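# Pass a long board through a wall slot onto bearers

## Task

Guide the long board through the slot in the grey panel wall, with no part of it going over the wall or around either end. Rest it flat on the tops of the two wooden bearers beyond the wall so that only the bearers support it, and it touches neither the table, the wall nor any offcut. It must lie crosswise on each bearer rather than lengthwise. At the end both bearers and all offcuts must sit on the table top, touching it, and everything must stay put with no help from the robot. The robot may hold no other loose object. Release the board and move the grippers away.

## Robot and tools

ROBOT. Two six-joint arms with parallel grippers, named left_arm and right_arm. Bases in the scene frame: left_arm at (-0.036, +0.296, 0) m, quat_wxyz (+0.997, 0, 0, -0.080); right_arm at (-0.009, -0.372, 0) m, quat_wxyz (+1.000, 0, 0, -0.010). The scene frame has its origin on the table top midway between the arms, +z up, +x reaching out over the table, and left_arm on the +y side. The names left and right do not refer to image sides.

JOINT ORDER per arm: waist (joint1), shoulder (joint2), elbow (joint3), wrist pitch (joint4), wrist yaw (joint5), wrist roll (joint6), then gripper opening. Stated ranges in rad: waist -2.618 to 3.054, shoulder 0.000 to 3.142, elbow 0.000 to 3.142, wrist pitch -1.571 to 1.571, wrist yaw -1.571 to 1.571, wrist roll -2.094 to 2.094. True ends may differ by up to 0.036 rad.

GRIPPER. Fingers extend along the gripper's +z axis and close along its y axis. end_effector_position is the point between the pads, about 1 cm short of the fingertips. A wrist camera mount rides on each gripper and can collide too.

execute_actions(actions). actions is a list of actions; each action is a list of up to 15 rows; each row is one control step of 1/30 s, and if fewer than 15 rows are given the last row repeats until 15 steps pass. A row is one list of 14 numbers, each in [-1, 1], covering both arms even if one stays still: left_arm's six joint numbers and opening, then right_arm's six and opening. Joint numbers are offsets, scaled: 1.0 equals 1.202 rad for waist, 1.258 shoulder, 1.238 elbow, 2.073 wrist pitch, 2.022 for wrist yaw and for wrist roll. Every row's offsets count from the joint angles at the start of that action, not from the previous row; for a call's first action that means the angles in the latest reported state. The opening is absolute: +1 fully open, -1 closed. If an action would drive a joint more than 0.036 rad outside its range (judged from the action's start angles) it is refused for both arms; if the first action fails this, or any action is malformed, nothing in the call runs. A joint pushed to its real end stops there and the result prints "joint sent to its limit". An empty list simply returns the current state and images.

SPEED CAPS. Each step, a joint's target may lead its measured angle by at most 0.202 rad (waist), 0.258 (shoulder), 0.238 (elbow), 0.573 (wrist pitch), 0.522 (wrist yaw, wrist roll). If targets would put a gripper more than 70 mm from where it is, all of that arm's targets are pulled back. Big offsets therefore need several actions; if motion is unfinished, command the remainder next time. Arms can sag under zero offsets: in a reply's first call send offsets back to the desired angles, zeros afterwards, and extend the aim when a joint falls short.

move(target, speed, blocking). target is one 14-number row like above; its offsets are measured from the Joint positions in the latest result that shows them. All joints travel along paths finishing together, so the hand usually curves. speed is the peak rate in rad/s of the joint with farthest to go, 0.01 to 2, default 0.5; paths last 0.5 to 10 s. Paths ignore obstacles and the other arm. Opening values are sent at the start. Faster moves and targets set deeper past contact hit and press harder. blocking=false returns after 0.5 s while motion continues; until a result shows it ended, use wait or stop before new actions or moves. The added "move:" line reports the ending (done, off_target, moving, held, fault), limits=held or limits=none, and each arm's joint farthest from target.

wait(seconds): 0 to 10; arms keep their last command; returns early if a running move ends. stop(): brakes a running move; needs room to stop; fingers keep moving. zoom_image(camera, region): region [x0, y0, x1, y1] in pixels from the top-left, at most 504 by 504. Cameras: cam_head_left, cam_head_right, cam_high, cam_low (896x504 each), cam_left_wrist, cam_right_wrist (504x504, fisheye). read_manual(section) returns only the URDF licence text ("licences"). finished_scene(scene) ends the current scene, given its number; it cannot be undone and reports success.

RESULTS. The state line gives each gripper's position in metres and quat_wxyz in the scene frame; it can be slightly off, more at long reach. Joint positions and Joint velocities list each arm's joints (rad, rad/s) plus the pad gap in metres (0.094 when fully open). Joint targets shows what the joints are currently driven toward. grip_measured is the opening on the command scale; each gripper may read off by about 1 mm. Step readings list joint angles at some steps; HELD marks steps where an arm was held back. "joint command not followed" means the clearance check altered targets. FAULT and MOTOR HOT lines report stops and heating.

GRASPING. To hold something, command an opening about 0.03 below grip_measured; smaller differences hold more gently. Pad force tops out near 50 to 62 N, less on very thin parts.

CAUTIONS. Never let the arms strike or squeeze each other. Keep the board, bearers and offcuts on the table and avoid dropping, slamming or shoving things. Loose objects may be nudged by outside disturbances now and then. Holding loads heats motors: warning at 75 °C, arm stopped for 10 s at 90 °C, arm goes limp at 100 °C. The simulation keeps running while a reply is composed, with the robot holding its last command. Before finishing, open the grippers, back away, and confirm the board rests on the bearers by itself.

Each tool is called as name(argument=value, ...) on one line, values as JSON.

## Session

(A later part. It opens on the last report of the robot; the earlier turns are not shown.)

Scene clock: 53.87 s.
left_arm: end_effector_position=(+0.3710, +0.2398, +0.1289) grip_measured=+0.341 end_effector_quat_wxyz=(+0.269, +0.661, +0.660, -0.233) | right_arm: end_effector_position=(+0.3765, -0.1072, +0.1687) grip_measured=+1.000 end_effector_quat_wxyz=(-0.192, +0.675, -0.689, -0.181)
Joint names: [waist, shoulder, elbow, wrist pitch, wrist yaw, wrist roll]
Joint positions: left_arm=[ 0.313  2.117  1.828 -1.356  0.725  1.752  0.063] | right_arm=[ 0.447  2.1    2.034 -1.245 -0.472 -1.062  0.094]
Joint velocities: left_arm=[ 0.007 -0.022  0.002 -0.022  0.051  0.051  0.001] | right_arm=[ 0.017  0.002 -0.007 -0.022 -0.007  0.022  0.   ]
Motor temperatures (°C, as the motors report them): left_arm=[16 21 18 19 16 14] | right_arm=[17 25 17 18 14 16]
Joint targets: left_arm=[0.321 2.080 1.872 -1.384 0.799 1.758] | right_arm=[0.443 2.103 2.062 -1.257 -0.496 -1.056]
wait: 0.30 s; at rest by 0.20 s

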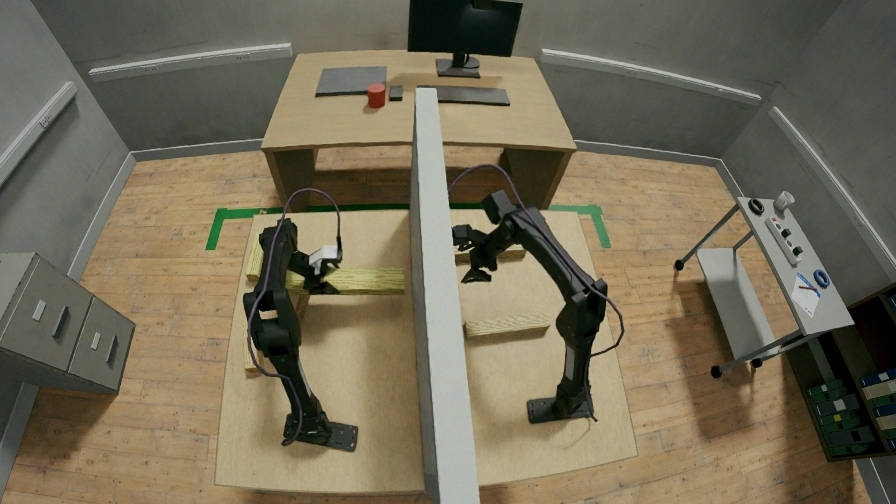

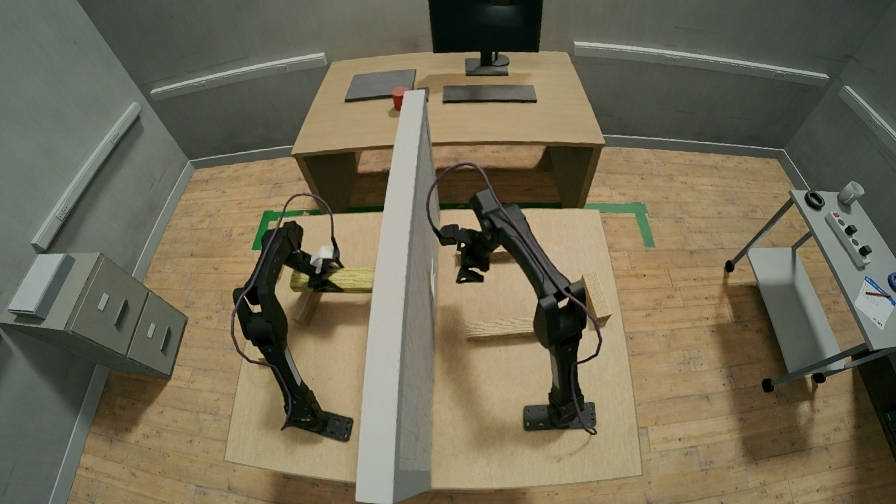

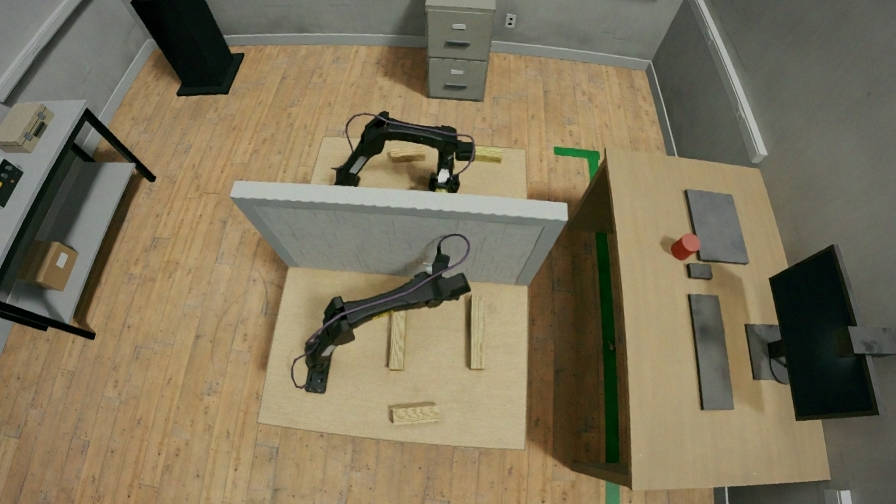

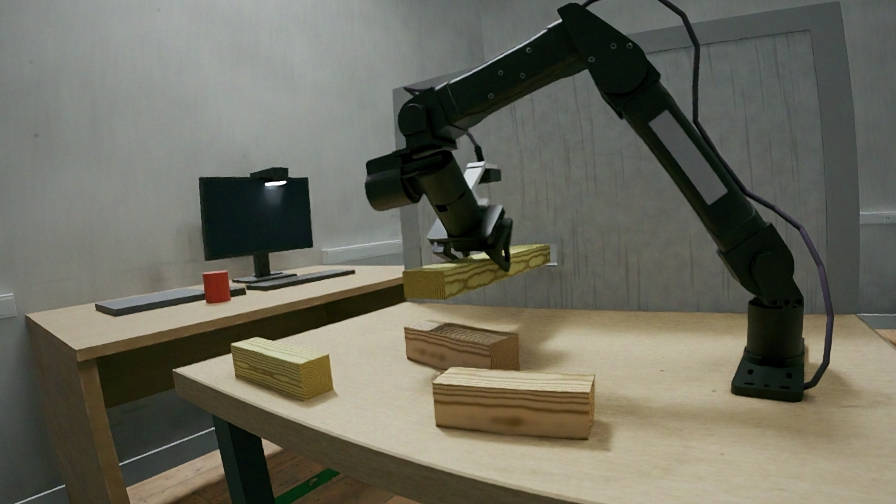

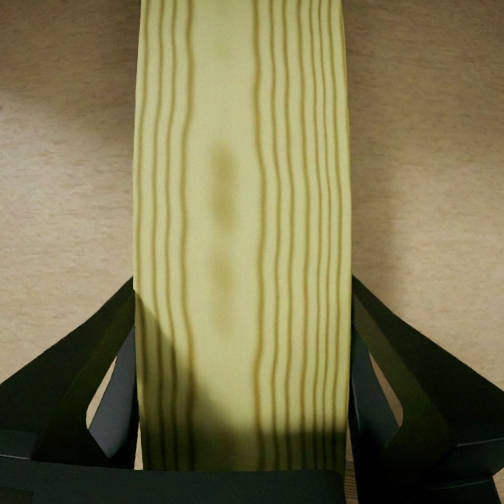

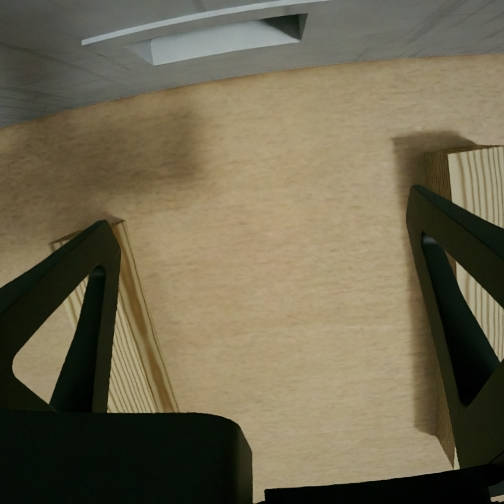

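execute_actions(actions=[])

Scene clock: 54.60 s.
left_arm: end_effector_position=(+0.3710, +0.2398, +0.1289) grip_measured=+0.341 end_effector_quat_wxyz=(+0.269, +0.662, +0.660, -0.233) | right_arm: end_effector_position=(+0.3765, -0.1072, +0.1687) grip_measured=+1.000 end_effector_quat_wxyz=(-0.192, +0.675, -0.689, -0.181)
Joint names: [waist, shoulder, elbow, wrist pitch, wrist yaw, wrist roll]
Joint positions: left_arm=[ 0.313  2.117  1.828 -1.356  0.725  1.753  0.063] | right_arm=[ 0.447  2.1    2.034 -1.245 -0.472 -1.062  0.094]
Joint velocities: left_arm=[-0.012  0.002 -0.007 -0.037  0.007  0.022 -0.   ] | right_arm=[-0.012 -0.007 -0.002 -0.037 -0.051  0.037  0.   ]
Motor temperatures (°C, as the motors report them): left_arm=[16 22 19 19 16 14] | right_arm=[17 25 17 18 14 16]
Joint targets: left_arm=[0.321 2.080 1.872 -1.384 0.799 1.758] | right_arm=[0.443 2.103 2.062 -1.257 -0.496 -1.056]

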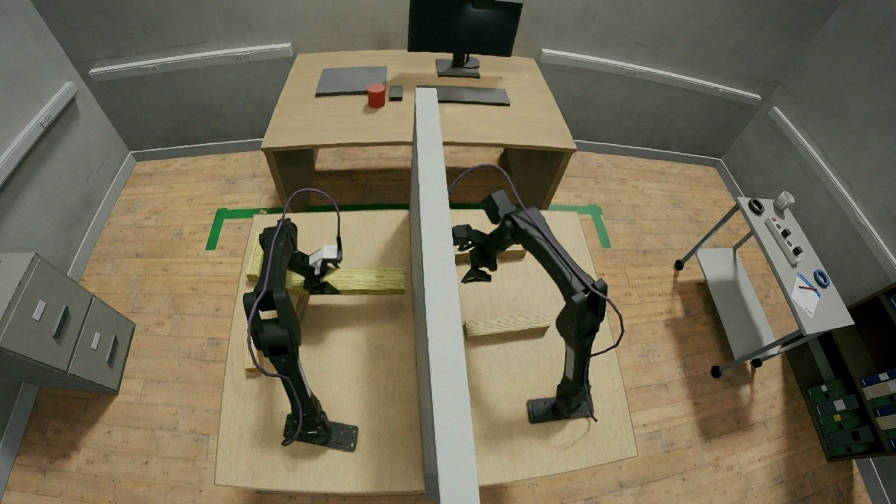

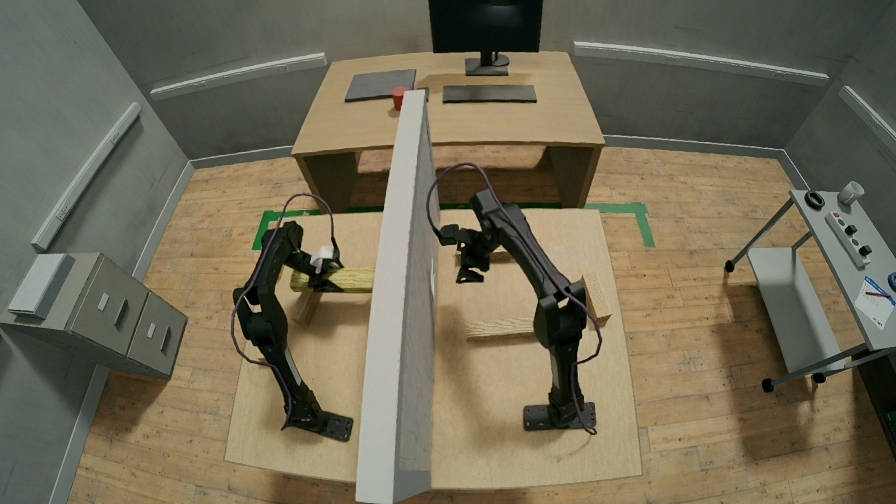

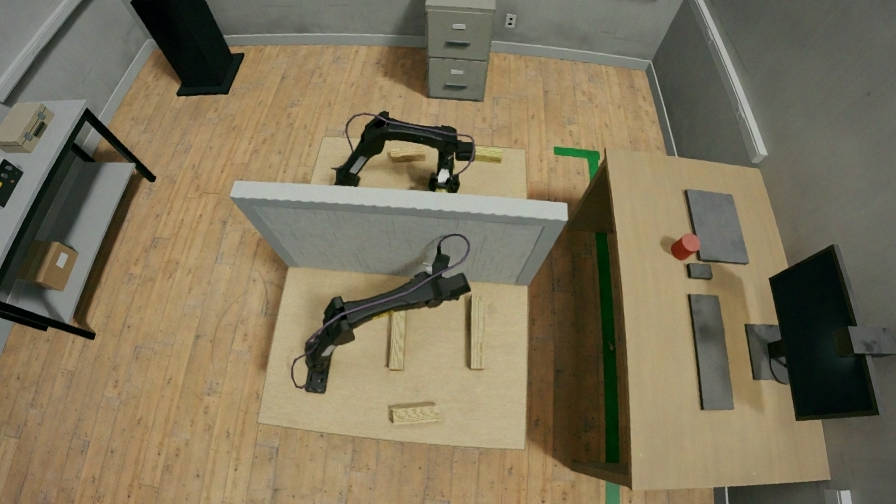

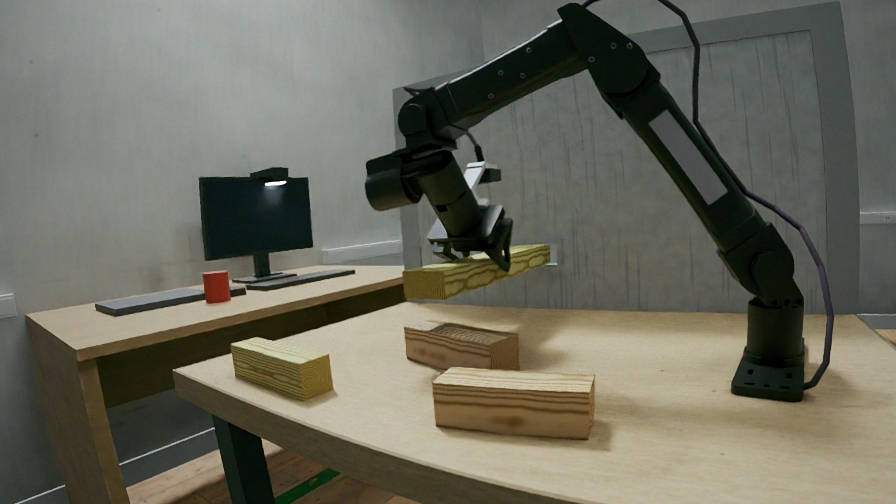

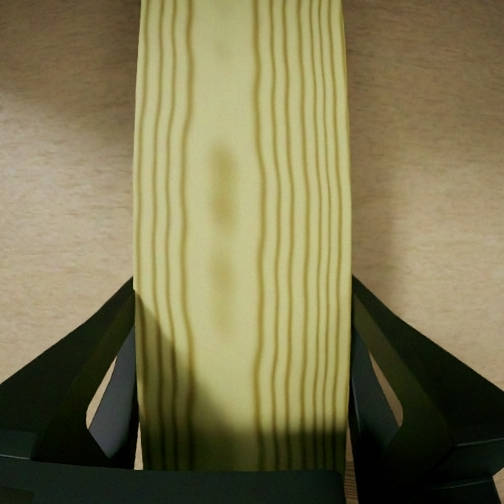

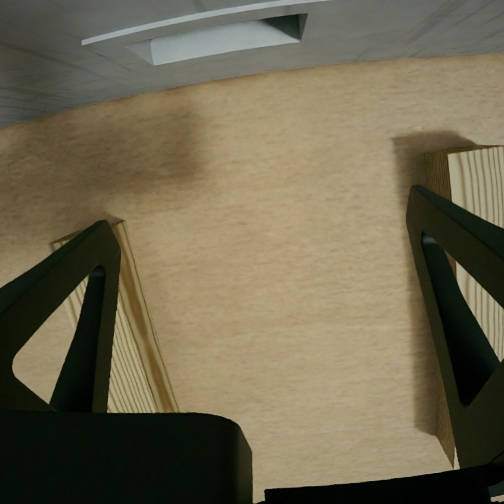

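execute_actions(actions=[[[-0.0067,-0.0294,-0.0032,0.0008,0.0367,-0.0037,0.05,-0.0033,0.0024,0.0226,-0.0058,-0.0119,0.003,1],[-0.0067,-0.0294,-0.0032,0.0021,0.0368,-0.0049,0.05,-0.0033,0.0024,0.0226,-0.0058,-0.0119,0.003,1],[-0.0076,-0.0297,-0.0041,0.0043,0.0370,-0.0069,0.05,-0.0033,0.0024,0.0226,-0.0058,-0.0119,0.003,1],[-0.0091,-0.0303,-0.0055,0.0069,0.0372,-0.0093,0.05,-0.0033,0.0024,0.0226,-0.0058,-0.0119,0.003,1],[-0.0116,-0.0311,-0.0078,0.0101,0.0374,-0.0122,0.05,-0.0033,0.0024,0.0226,-0.0058,-0.0119,0.003,1],[-0.0146,-0.0322,-0.0107,0.0133,0.0377,-0.0151,0.05,-0.0033,0.0024,0.0226,-0.0058,-0.0119,0.003,1],[-0.0183,-0.0334,-0.0142,0.0165,0.0380,-0.0181,0.05,-0.0033,0.0024,0.0226,-0.0058,-0.0119,0.003,1],[-0.0220,-0.0347,-0.0176,0.0197,0.0382,-0.0210,0.05,-0.0033,0.0024,0.0226,-0.0058,-0.0119,0.003,1],[-0.0257,-0.0359,-0.0210,0.0224,0.0385,-0.0234,0.05,-0.0033,0.0024,0.0226,-0.0058,-0.0119,0.003,1],[-0.0293,-0.0372,-0.0245,0.0245,0.0386,-0.0254,0.05,-0.0033,0.0024,0.0226,-0.0058,-0.0119,0.003,1],[-0.0324,-0.0383,-0.0274,0.0258,0.0388,-0.0266,0.05,-0.0033,0.0024,0.0226,-0.0058,-0.0119,0.003,1],[-0.0349,-0.0391,-0.0297,0.0266,0.0388,-0.0273,0.05,-0.0033,0.0024,0.0226,-0.0058,-0.0119,0.003,1],[-0.0364,-0.0396,-0.0311,0.0266,0.0388,-0.0273,0.05,-0.0033,0.0024,0.0226,-0.0058,-0.0119,0.003,1],[-0.0373,-0.0399,-0.0320,0.0266,0.0388,-0.0273,0.05,-0.0033,0.0024,0.0226,-0.0058,-0.0119,0.003,1],[-0.0373,-0.0399,-0.0320,0.0266,0.0388,-0.0273,0.05,-0.0033,0.0024,0.0226,-0.0058,-0.0119,0.003,1]]])

wait(seconds=0.4)

zoom_image(camera="cam_low", region=[480, 210, 600, 300])

Scene clock: 58.53 s.
left_arm: end_effector_position=(+0.3728, +0.2247, +0.1230) grip_measured=+0.341 end_effector_quat_wxyz=(+0.268, +0.663, +0.658, -0.235) | right_arm: end_effector_position=(+0.3765, -0.1072, +0.1687) grip_measured=+1.000 end_effector_quat_wxyz=(-0.192, +0.675, -0.689, -0.181)
Joint names: [waist, shoulder, elbow, wrist pitch, wrist yaw, wrist roll]
Joint positions: left_arm=[ 0.275  2.113  1.799 -1.303  0.728  1.711  0.063] | right_arm=[ 0.447  2.1    2.034 -1.245 -0.472 -1.062  0.094]
Joint velocities: left_arm=[-0.105 -0.002 -0.066 -0.007 -0.022 -0.051  0.   ] | right_arm=[ 0.002  0.007  0.007 -0.007 -0.007  0.022  0.   ]
Motor temperatures (°C, as the motors report them): left_arm=[16 23 19 19 16 14] | right_arm=[17 25 17 18 14 16]
Joint targets: left_arm=[0.268 2.066 1.788 -1.300 0.803 1.698] | right_arm=[0.443 2.103 2.061 -1.257 -0.496 -1.056]
Step readings (joint positions):
0: left_arm=[0.313 2.117 1.828 -1.356 0.725 1.753] | right_arm=[0.447 2.100 2.034 -1.245 -0.472 -1.062]
1: left_arm=[0.313 2.117 1.828 -1.355 0.725 1.752] | right_arm=[0.447 2.100 2.034 -1.245 -0.472 -1.062]
2: left_arm=[0.313 2.117 1.828 -1.354 0.725 1.752] | right_arm=[0.447 2.100 2.034 -1.245 -0.472 -1.062]
4: left_arm=[0.313 2.117 1.828 -1.349 0.725 1.749] | right_arm=[0.447 2.100 2.034 -1.245 -0.472 -1.062]
8: left_arm=[0.307 2.117 1.828 -1.332 0.725 1.734] | right_arm=[0.447 2.100 2.034 -1.245 -0.472 -1.062]
15: Joint positions above

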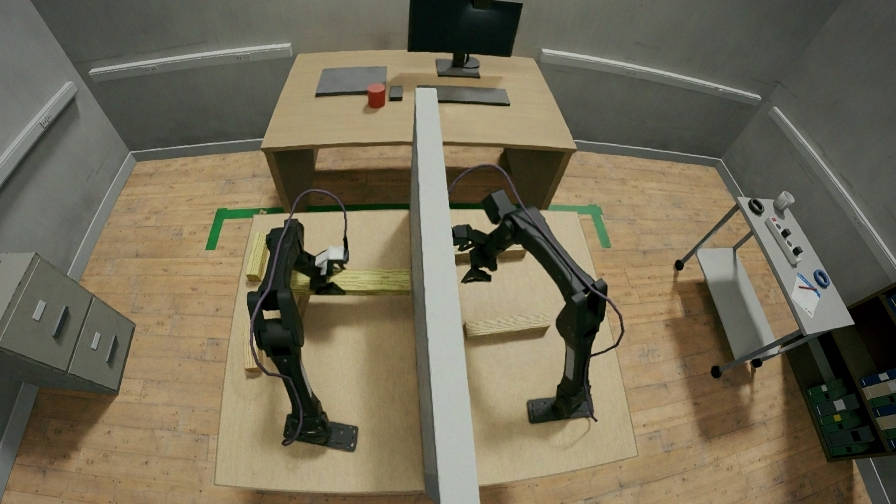

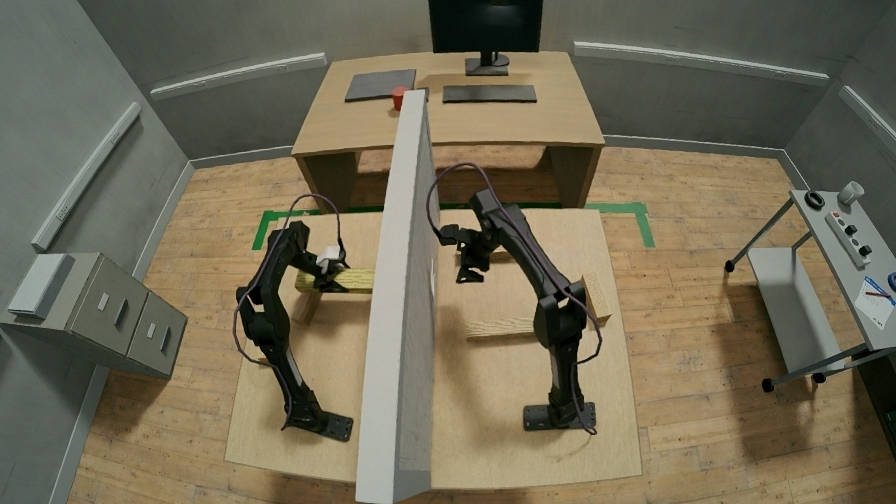

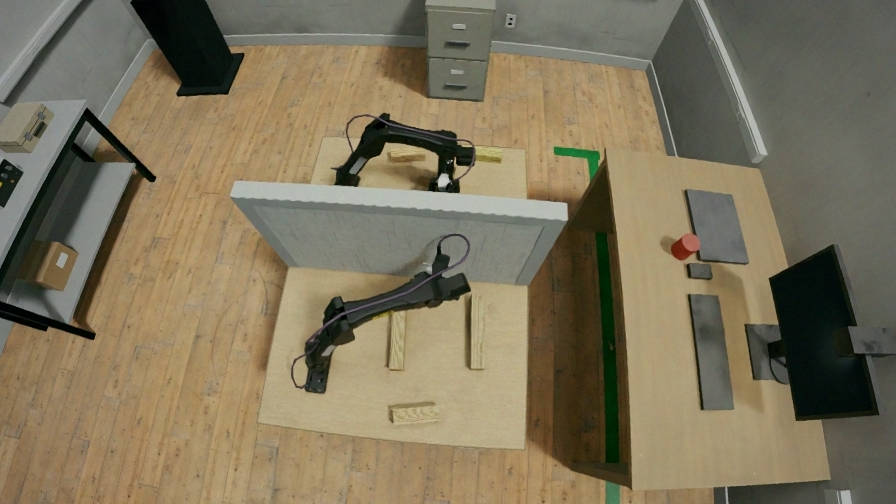

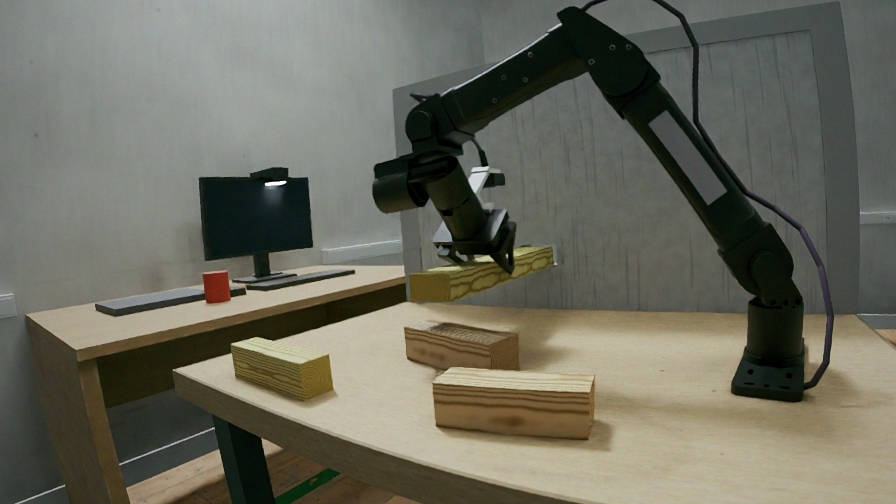

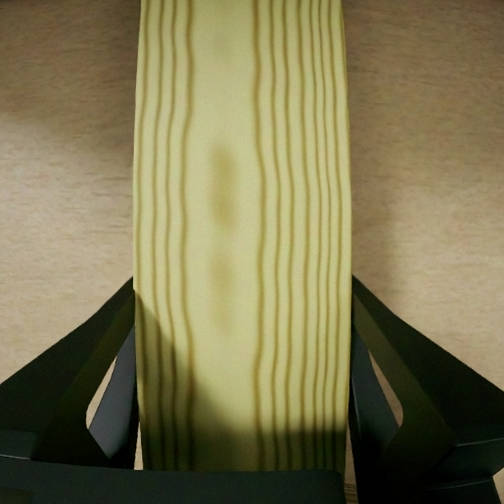

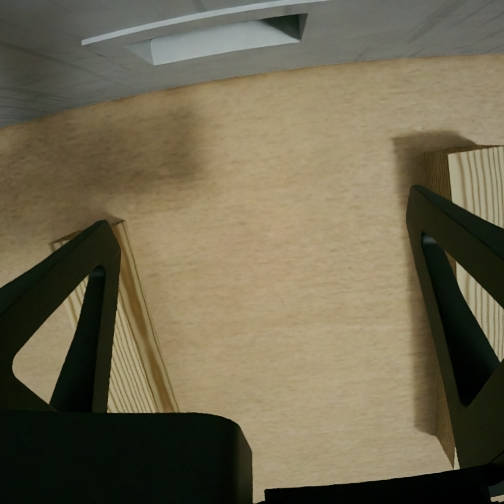

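Scene clock: 58.93 s.
left_arm: end_effector_position=(+0.3731, +0.2225, +0.1225) grip_measured=+0.341 end_effector_quat_wxyz=(+0.268, +0.663, +0.658, -0.236) | right_arm: end_effector_position=(+0.3765, -0.1072, +0.1687) grip_measured=+1.000 end_effector_quat_wxyz=(-0.192, +0.675, -0.689, -0.181)
Joint names: [waist, shoulder, elbow, wrist pitch, wrist yaw, wrist roll]
Joint positions: left_arm=[ 0.27   2.113  1.796 -1.297  0.729  1.704  0.063] | right_arm=[ 0.447  2.1    2.034 -1.245 -0.472 -1.062  0.094]
Joint velocities: left_arm=[ 0.017 -0.012 -0.002  0.022  0.051 -0.007 -0.001] | right_arm=[ 0.002  0.002  0.012 -0.081  0.007 -0.007  0.   ]
Motor temperatures (°C, as the motors report them): left_arm=[16 23 19 19 16 14] | right_arm=[17 25 17 18 14 16]
Joint targets: left_arm=[0.268 2.066 1.788 -1.301 0.803 1.698] | right_arm=[0.443 2.103 2.061 -1.257 -0.496 -1.056]
wait: 0.40 s; no rest

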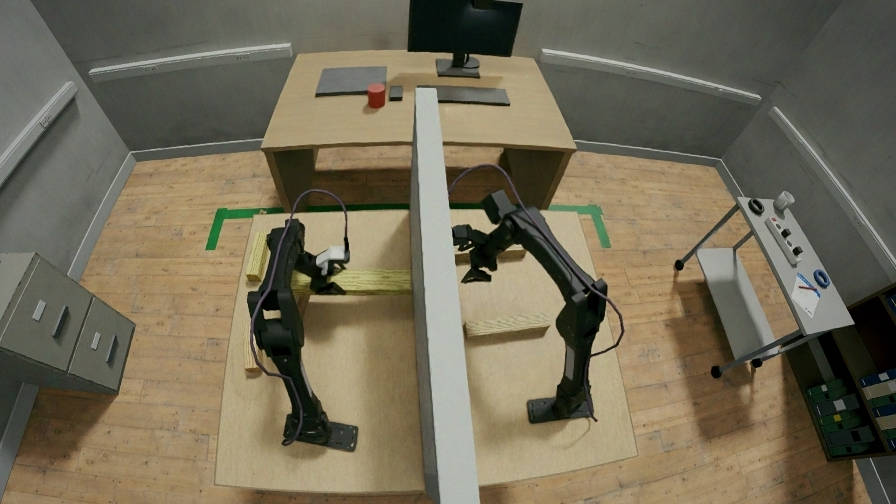

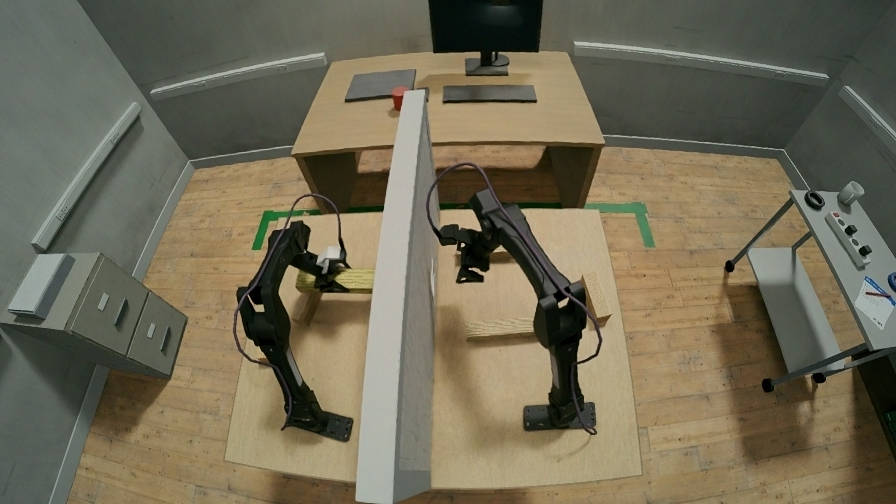

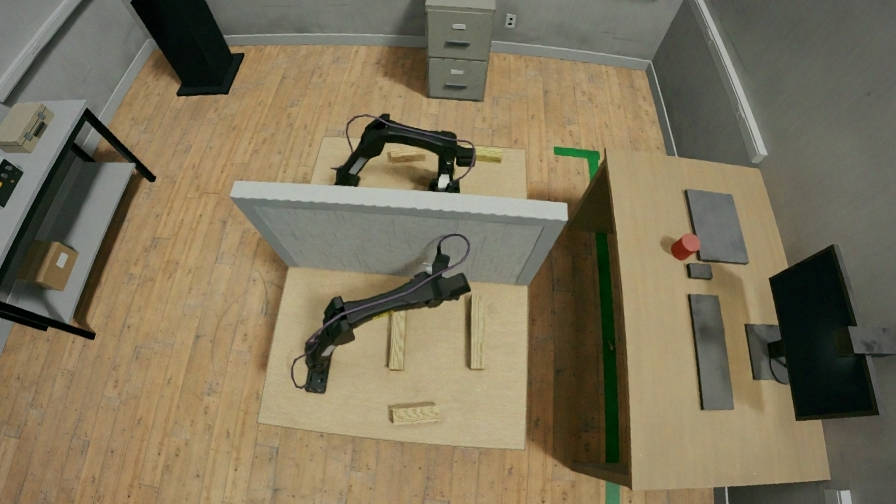

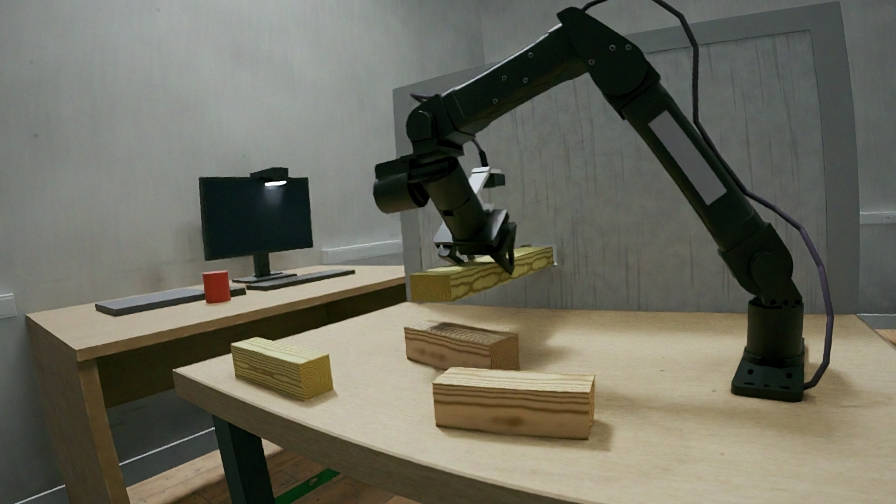

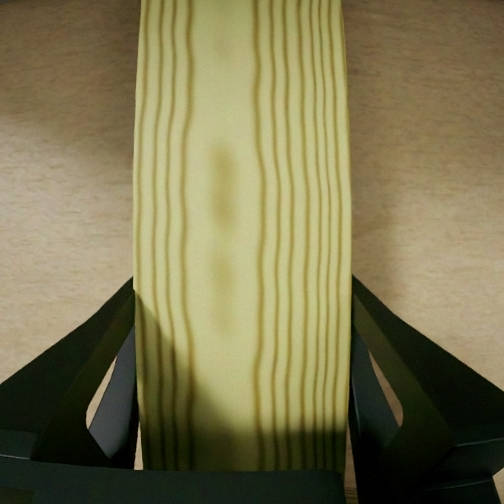

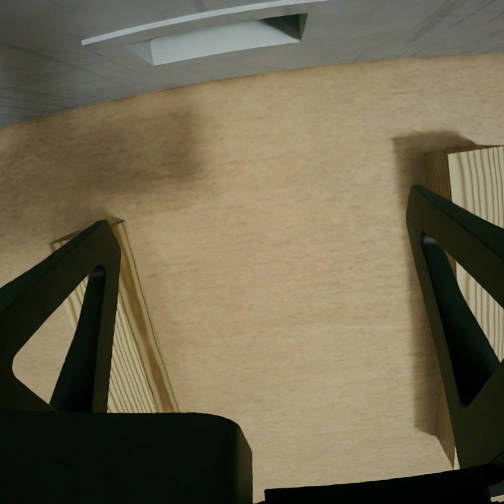

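Region (480, 210, 600, 300) of cam_low's 896x504 image, scaled by 4.200, with more detail than that image has; it fills the top 378 rows of this view, and the rest is white.

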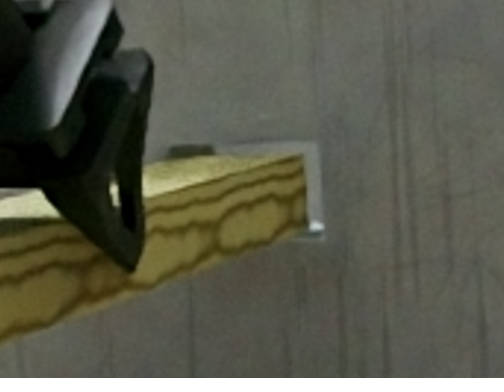

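execute_actions(actions=[[[-0.0125,-0.0394,-0.0169,0.0020,0.0369,-0.0076,0.05,-0.0033,0.0024,0.0226,-0.0058,-0.0119,0.003,1],[-0.0142,-0.0404,-0.0183,0.0047,0.0371,-0.0107,0.05,-0.0033,0.0024,0.0226,-0.0058,-0.0119,0.003,1],[-0.0147,-0.0402,-0.0181,0.0077,0.0373,-0.0141,0.05,-0.0033,0.0024,0.0226,-0.0058,-0.0119,0.003,1],[-0.0161,-0.0405,-0.0186,0.0110,0.0376,-0.0180,0.05,-0.0033,0.0024,0.0226,-0.0058,-0.0119,0.003,1],[-0.0179,-0.0411,-0.0194,0.0146,0.0378,-0.0222,0.05,-0.0033,0.0024,0.0226,-0.0058,-0.0119,0.003,1],[-0.0201,-0.0419,-0.0206,0.0183,0.0381,-0.0264,0.05,-0.0033,0.0024,0.0226,-0.0058,-0.0119,0.003,1],[-0.0249,-0.0445,-0.0246,0.0216,0.0384,-0.0303,0.05,-0.0033,0.0024,0.0226,-0.0058,-0.0119,0.003,1],[-0.0296,-0.0471,-0.0286,0.0245,0.0386,-0.0337,0.05,-0.0033,0.0024,0.0226,-0.0058,-0.0119,0.003,1],[-0.0339,-0.0495,-0.0323,0.0272,0.0388,-0.0368,0.05,-0.0033,0.0024,0.0226,-0.0058,-0.0119,0.003,1],[-0.0378,-0.0517,-0.0355,0.0292,0.0389,-0.0391,0.05,-0.0033,0.0024,0.0226,-0.0058,-0.0119,0.003,1],[-0.0413,-0.0536,-0.0384,0.0305,0.0390,-0.0407,0.05,-0.0033,0.0024,0.0226,-0.0058,-0.0119,0.003,1],[-0.0438,-0.0550,-0.0406,0.0312,0.0391,-0.0414,0.05,-0.0033,0.0024,0.0226,-0.0058,-0.0119,0.003,1],[-0.0456,-0.0560,-0.0421,0.0312,0.0391,-0.0414,0.05,-0.0033,0.0024,0.0226,-0.0058,-0.0119,0.003,1],[-0.0464,-0.0564,-0.0428,0.0312,0.0391,-0.0414,0.05,-0.0033,0.0024,0.0226,-0.0058,-0.0119,0.003,1],[-0.0464,-0.0564,-0.0428,0.0312,0.0391,-0.0414,0.05,-0.0033,0.0024,0.0226,-0.0058,-0.0119,0.003,1]]])

wait(seconds=0.3)

zoom_image(camera="cam_low", region=[480, 210, 600, 300])

Scene clock: 61.73 s.
left_arm: end_effector_position=(+0.3710, +0.2023, +0.1215) grip_measured=+0.341 end_effector_quat_wxyz=(+0.267, +0.661, +0.660, -0.239) | right_arm: end_effector_position=(+0.3765, -0.1072, +0.1687) grip_measured=+1.000 end_effector_quat_wxyz=(-0.192, +0.675, -0.689, -0.181)
Joint names: [waist, shoulder, elbow, wrist pitch, wrist yaw, wrist roll]
Joint positions: left_arm=[ 0.221  2.088  1.754 -1.24   0.733  1.635  0.063] | right_arm=[ 0.447  2.1    2.034 -1.245 -0.472 -1.061  0.094]
Joint velocities: left_arm=[-0.11  -0.046 -0.051  0.022  0.022  0.007 -0.   ] | right_arm=[ 0.012  0.007 -0.007 -0.051 -0.022  0.037  0.   ]
Motor temperatures (°C, as the motors report them): left_arm=[16 24 18 19 16 14] | right_arm=[17 25 17 18 14 16]
Joint targets: left_arm=[0.215 2.042 1.743 -1.233 0.809 1.620] | right_arm=[0.443 2.103 2.061 -1.257 -0.496 -1.055]
Step readings (joint positions):
0: left_arm=[0.270 2.113 1.796 -1.297 0.729 1.703] | right_arm=[0.447 2.100 2.034 -1.245 -0.472 -1.062]
1: left_arm=[0.270 2.113 1.796 -1.296 0.729 1.702] | right_arm=[0.447 2.100 2.034 -1.245 -0.472 -1.061]
2: left_arm=[0.269 2.112 1.794 -1.293 0.730 1.699] | right_arm=[0.447 2.100 2.034 -1.245 -0.472 -1.061]
4: left_arm=[0.265 2.109 1.787 -1.286 0.730 1.691] | right_arm=[0.447 2.100 2.034 -1.245 -0.472 -1.061]
8: left_arm=[0.254 2.105 1.776 -1.267 0.730 1.668] | right_arm=[0.447 2.100 2.034 -1.245 -0.472 -1.061]
15: Joint positions above

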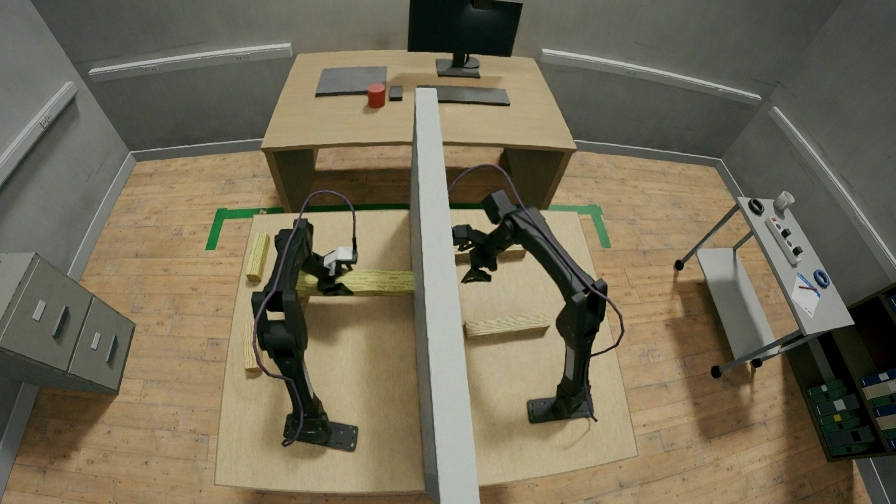

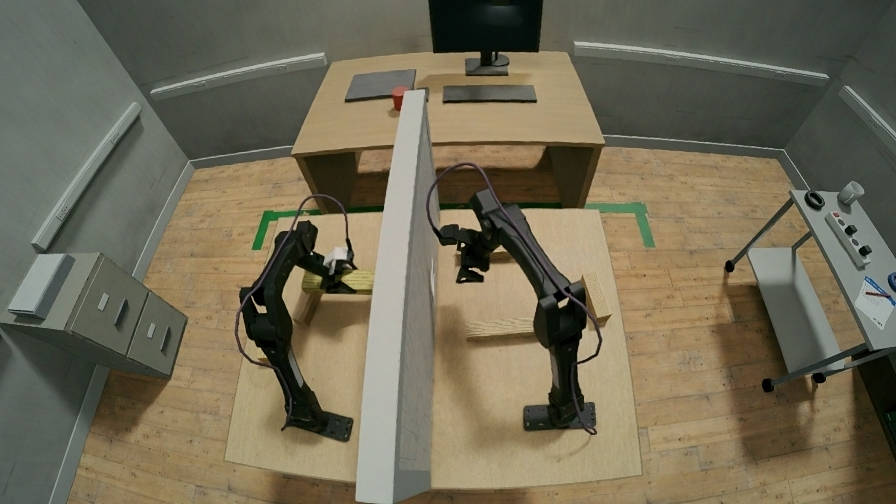

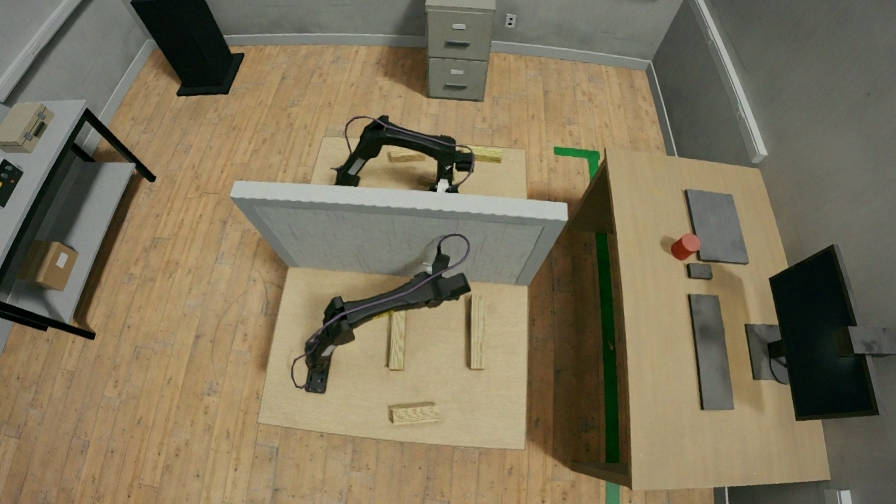

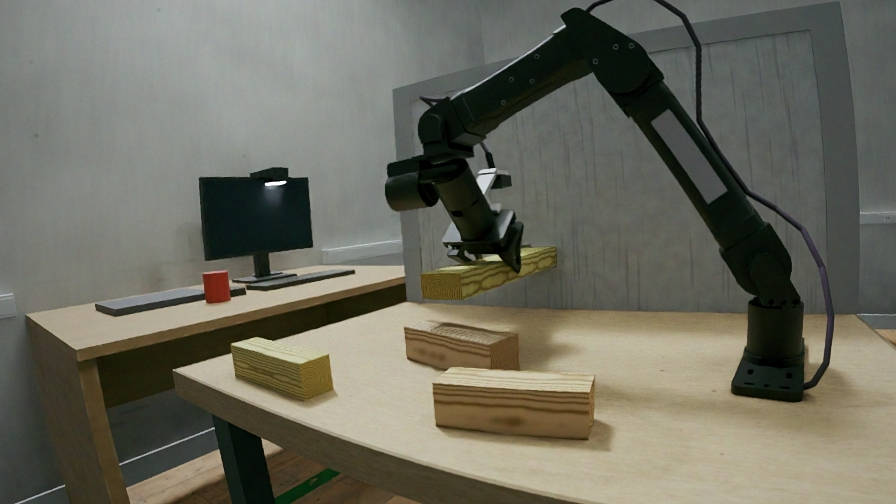

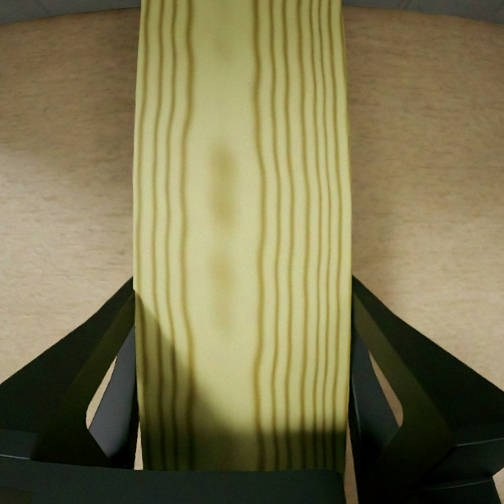

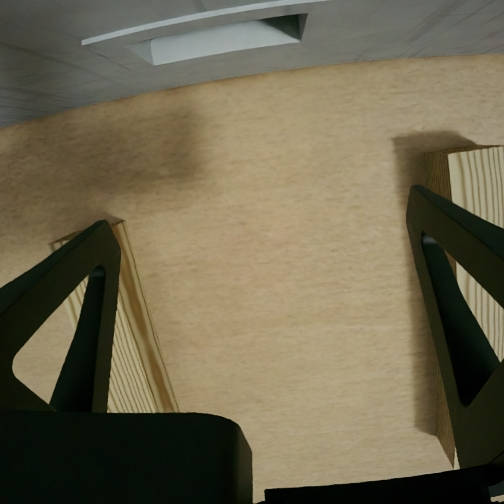

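Scene clock: 62.03 s.
left_arm: end_effector_position=(+0.3717, +0.2001, +0.1222) grip_measured=+0.341 end_effector_quat_wxyz=(+0.269, +0.660, +0.660, -0.239) | right_arm: end_effector_position=(+0.3765, -0.1072, +0.1687) grip_measured=+1.000 end_effector_quat_wxyz=(-0.192, +0.675, -0.689, -0.181)
Joint names: [waist, shoulder, elbow, wrist pitch, wrist yaw, wrist roll]
Joint positions: left_arm=[ 0.217  2.087  1.753 -1.234  0.736  1.627  0.063] | right_arm=[ 0.447  2.1    2.034 -1.245 -0.472 -1.061  0.094]
Joint velocities: left_arm=[ 0.007 -0.007 -0.022  0.007  0.037  0.051 -0.   ] | right_arm=[-0.012  0.012  0.002 -0.037  0.022 -0.037  0.   ]
Motor temperatures (°C, as the motors report them): left_arm=[16 24 18 19 16 14] | right_arm=[17 25 17 18 14 16]
Joint targets: left_arm=[0.215 2.042 1.743 -1.233 0.808 1.620] | right_arm=[0.443 2.103 2.061 -1.257 -0.496 -1.055]
wait: 0.30 s; no rest

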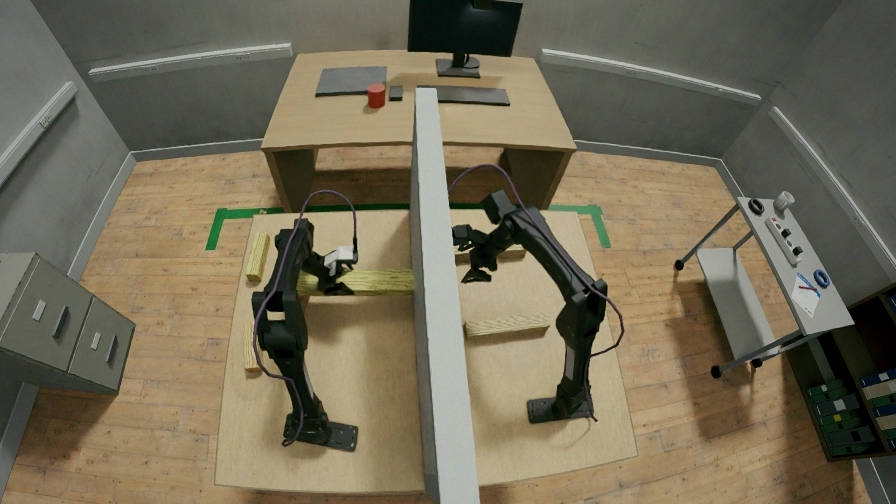

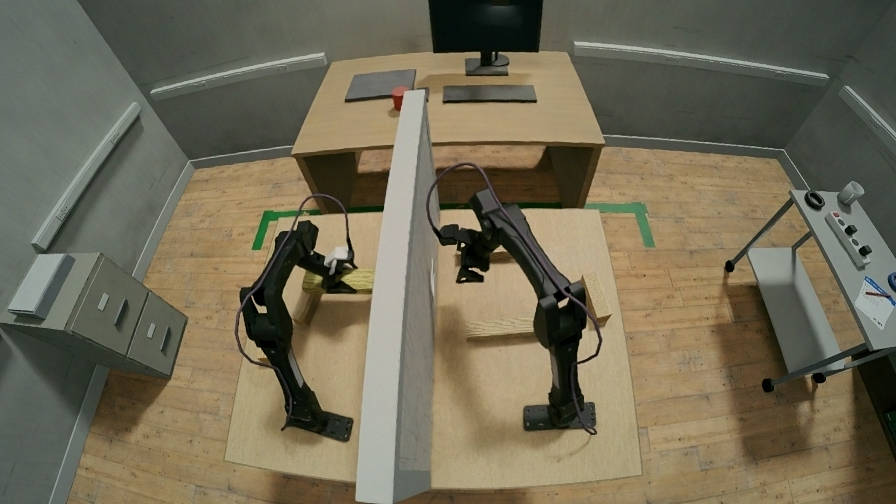

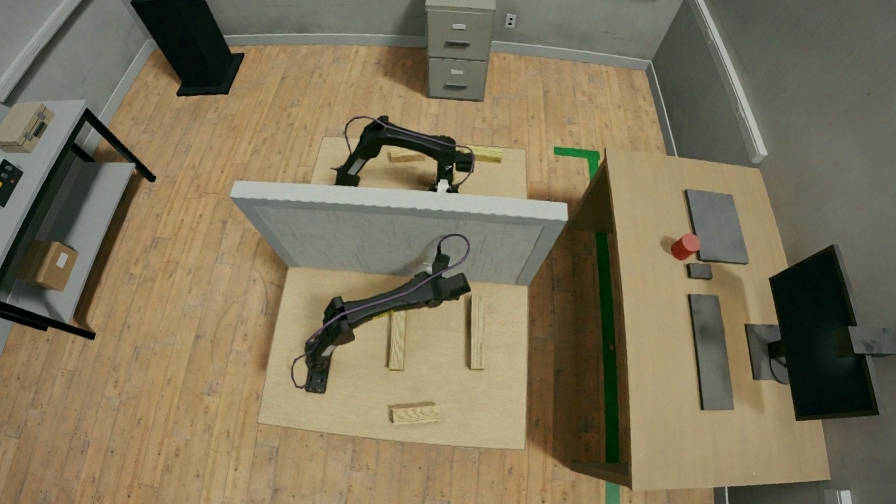

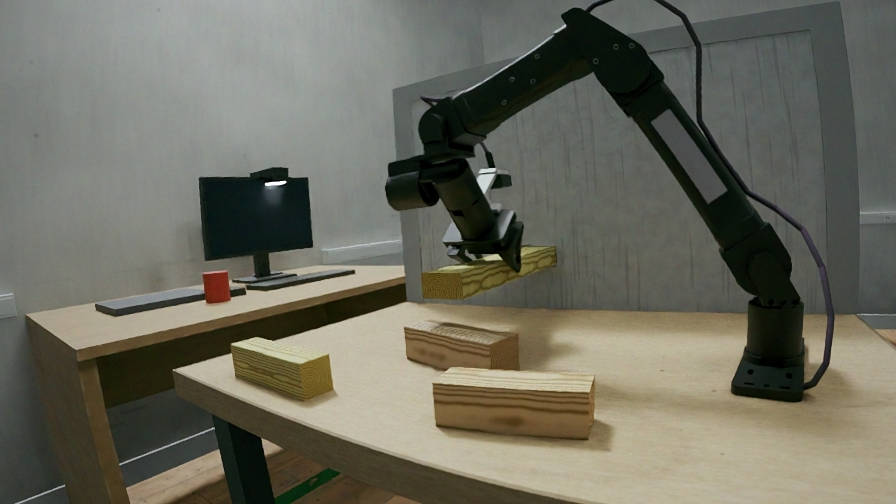

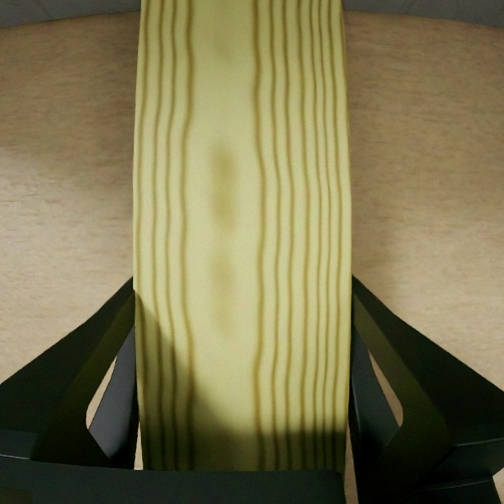

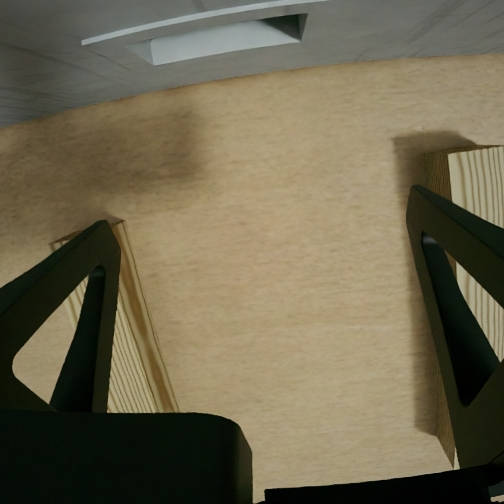

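Region (480, 210, 600, 300) of cam_low's 896x504 image, scaled by 4.200, with more detail than that image has; it fills the top 378 rows of this view, and the rest is white.

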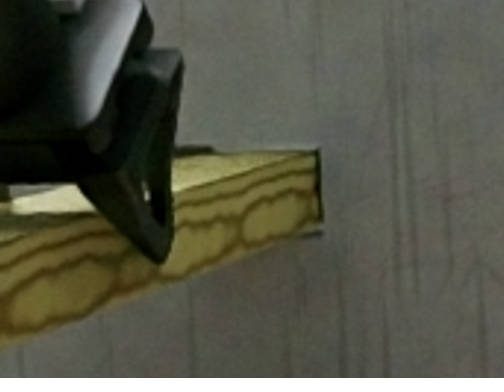

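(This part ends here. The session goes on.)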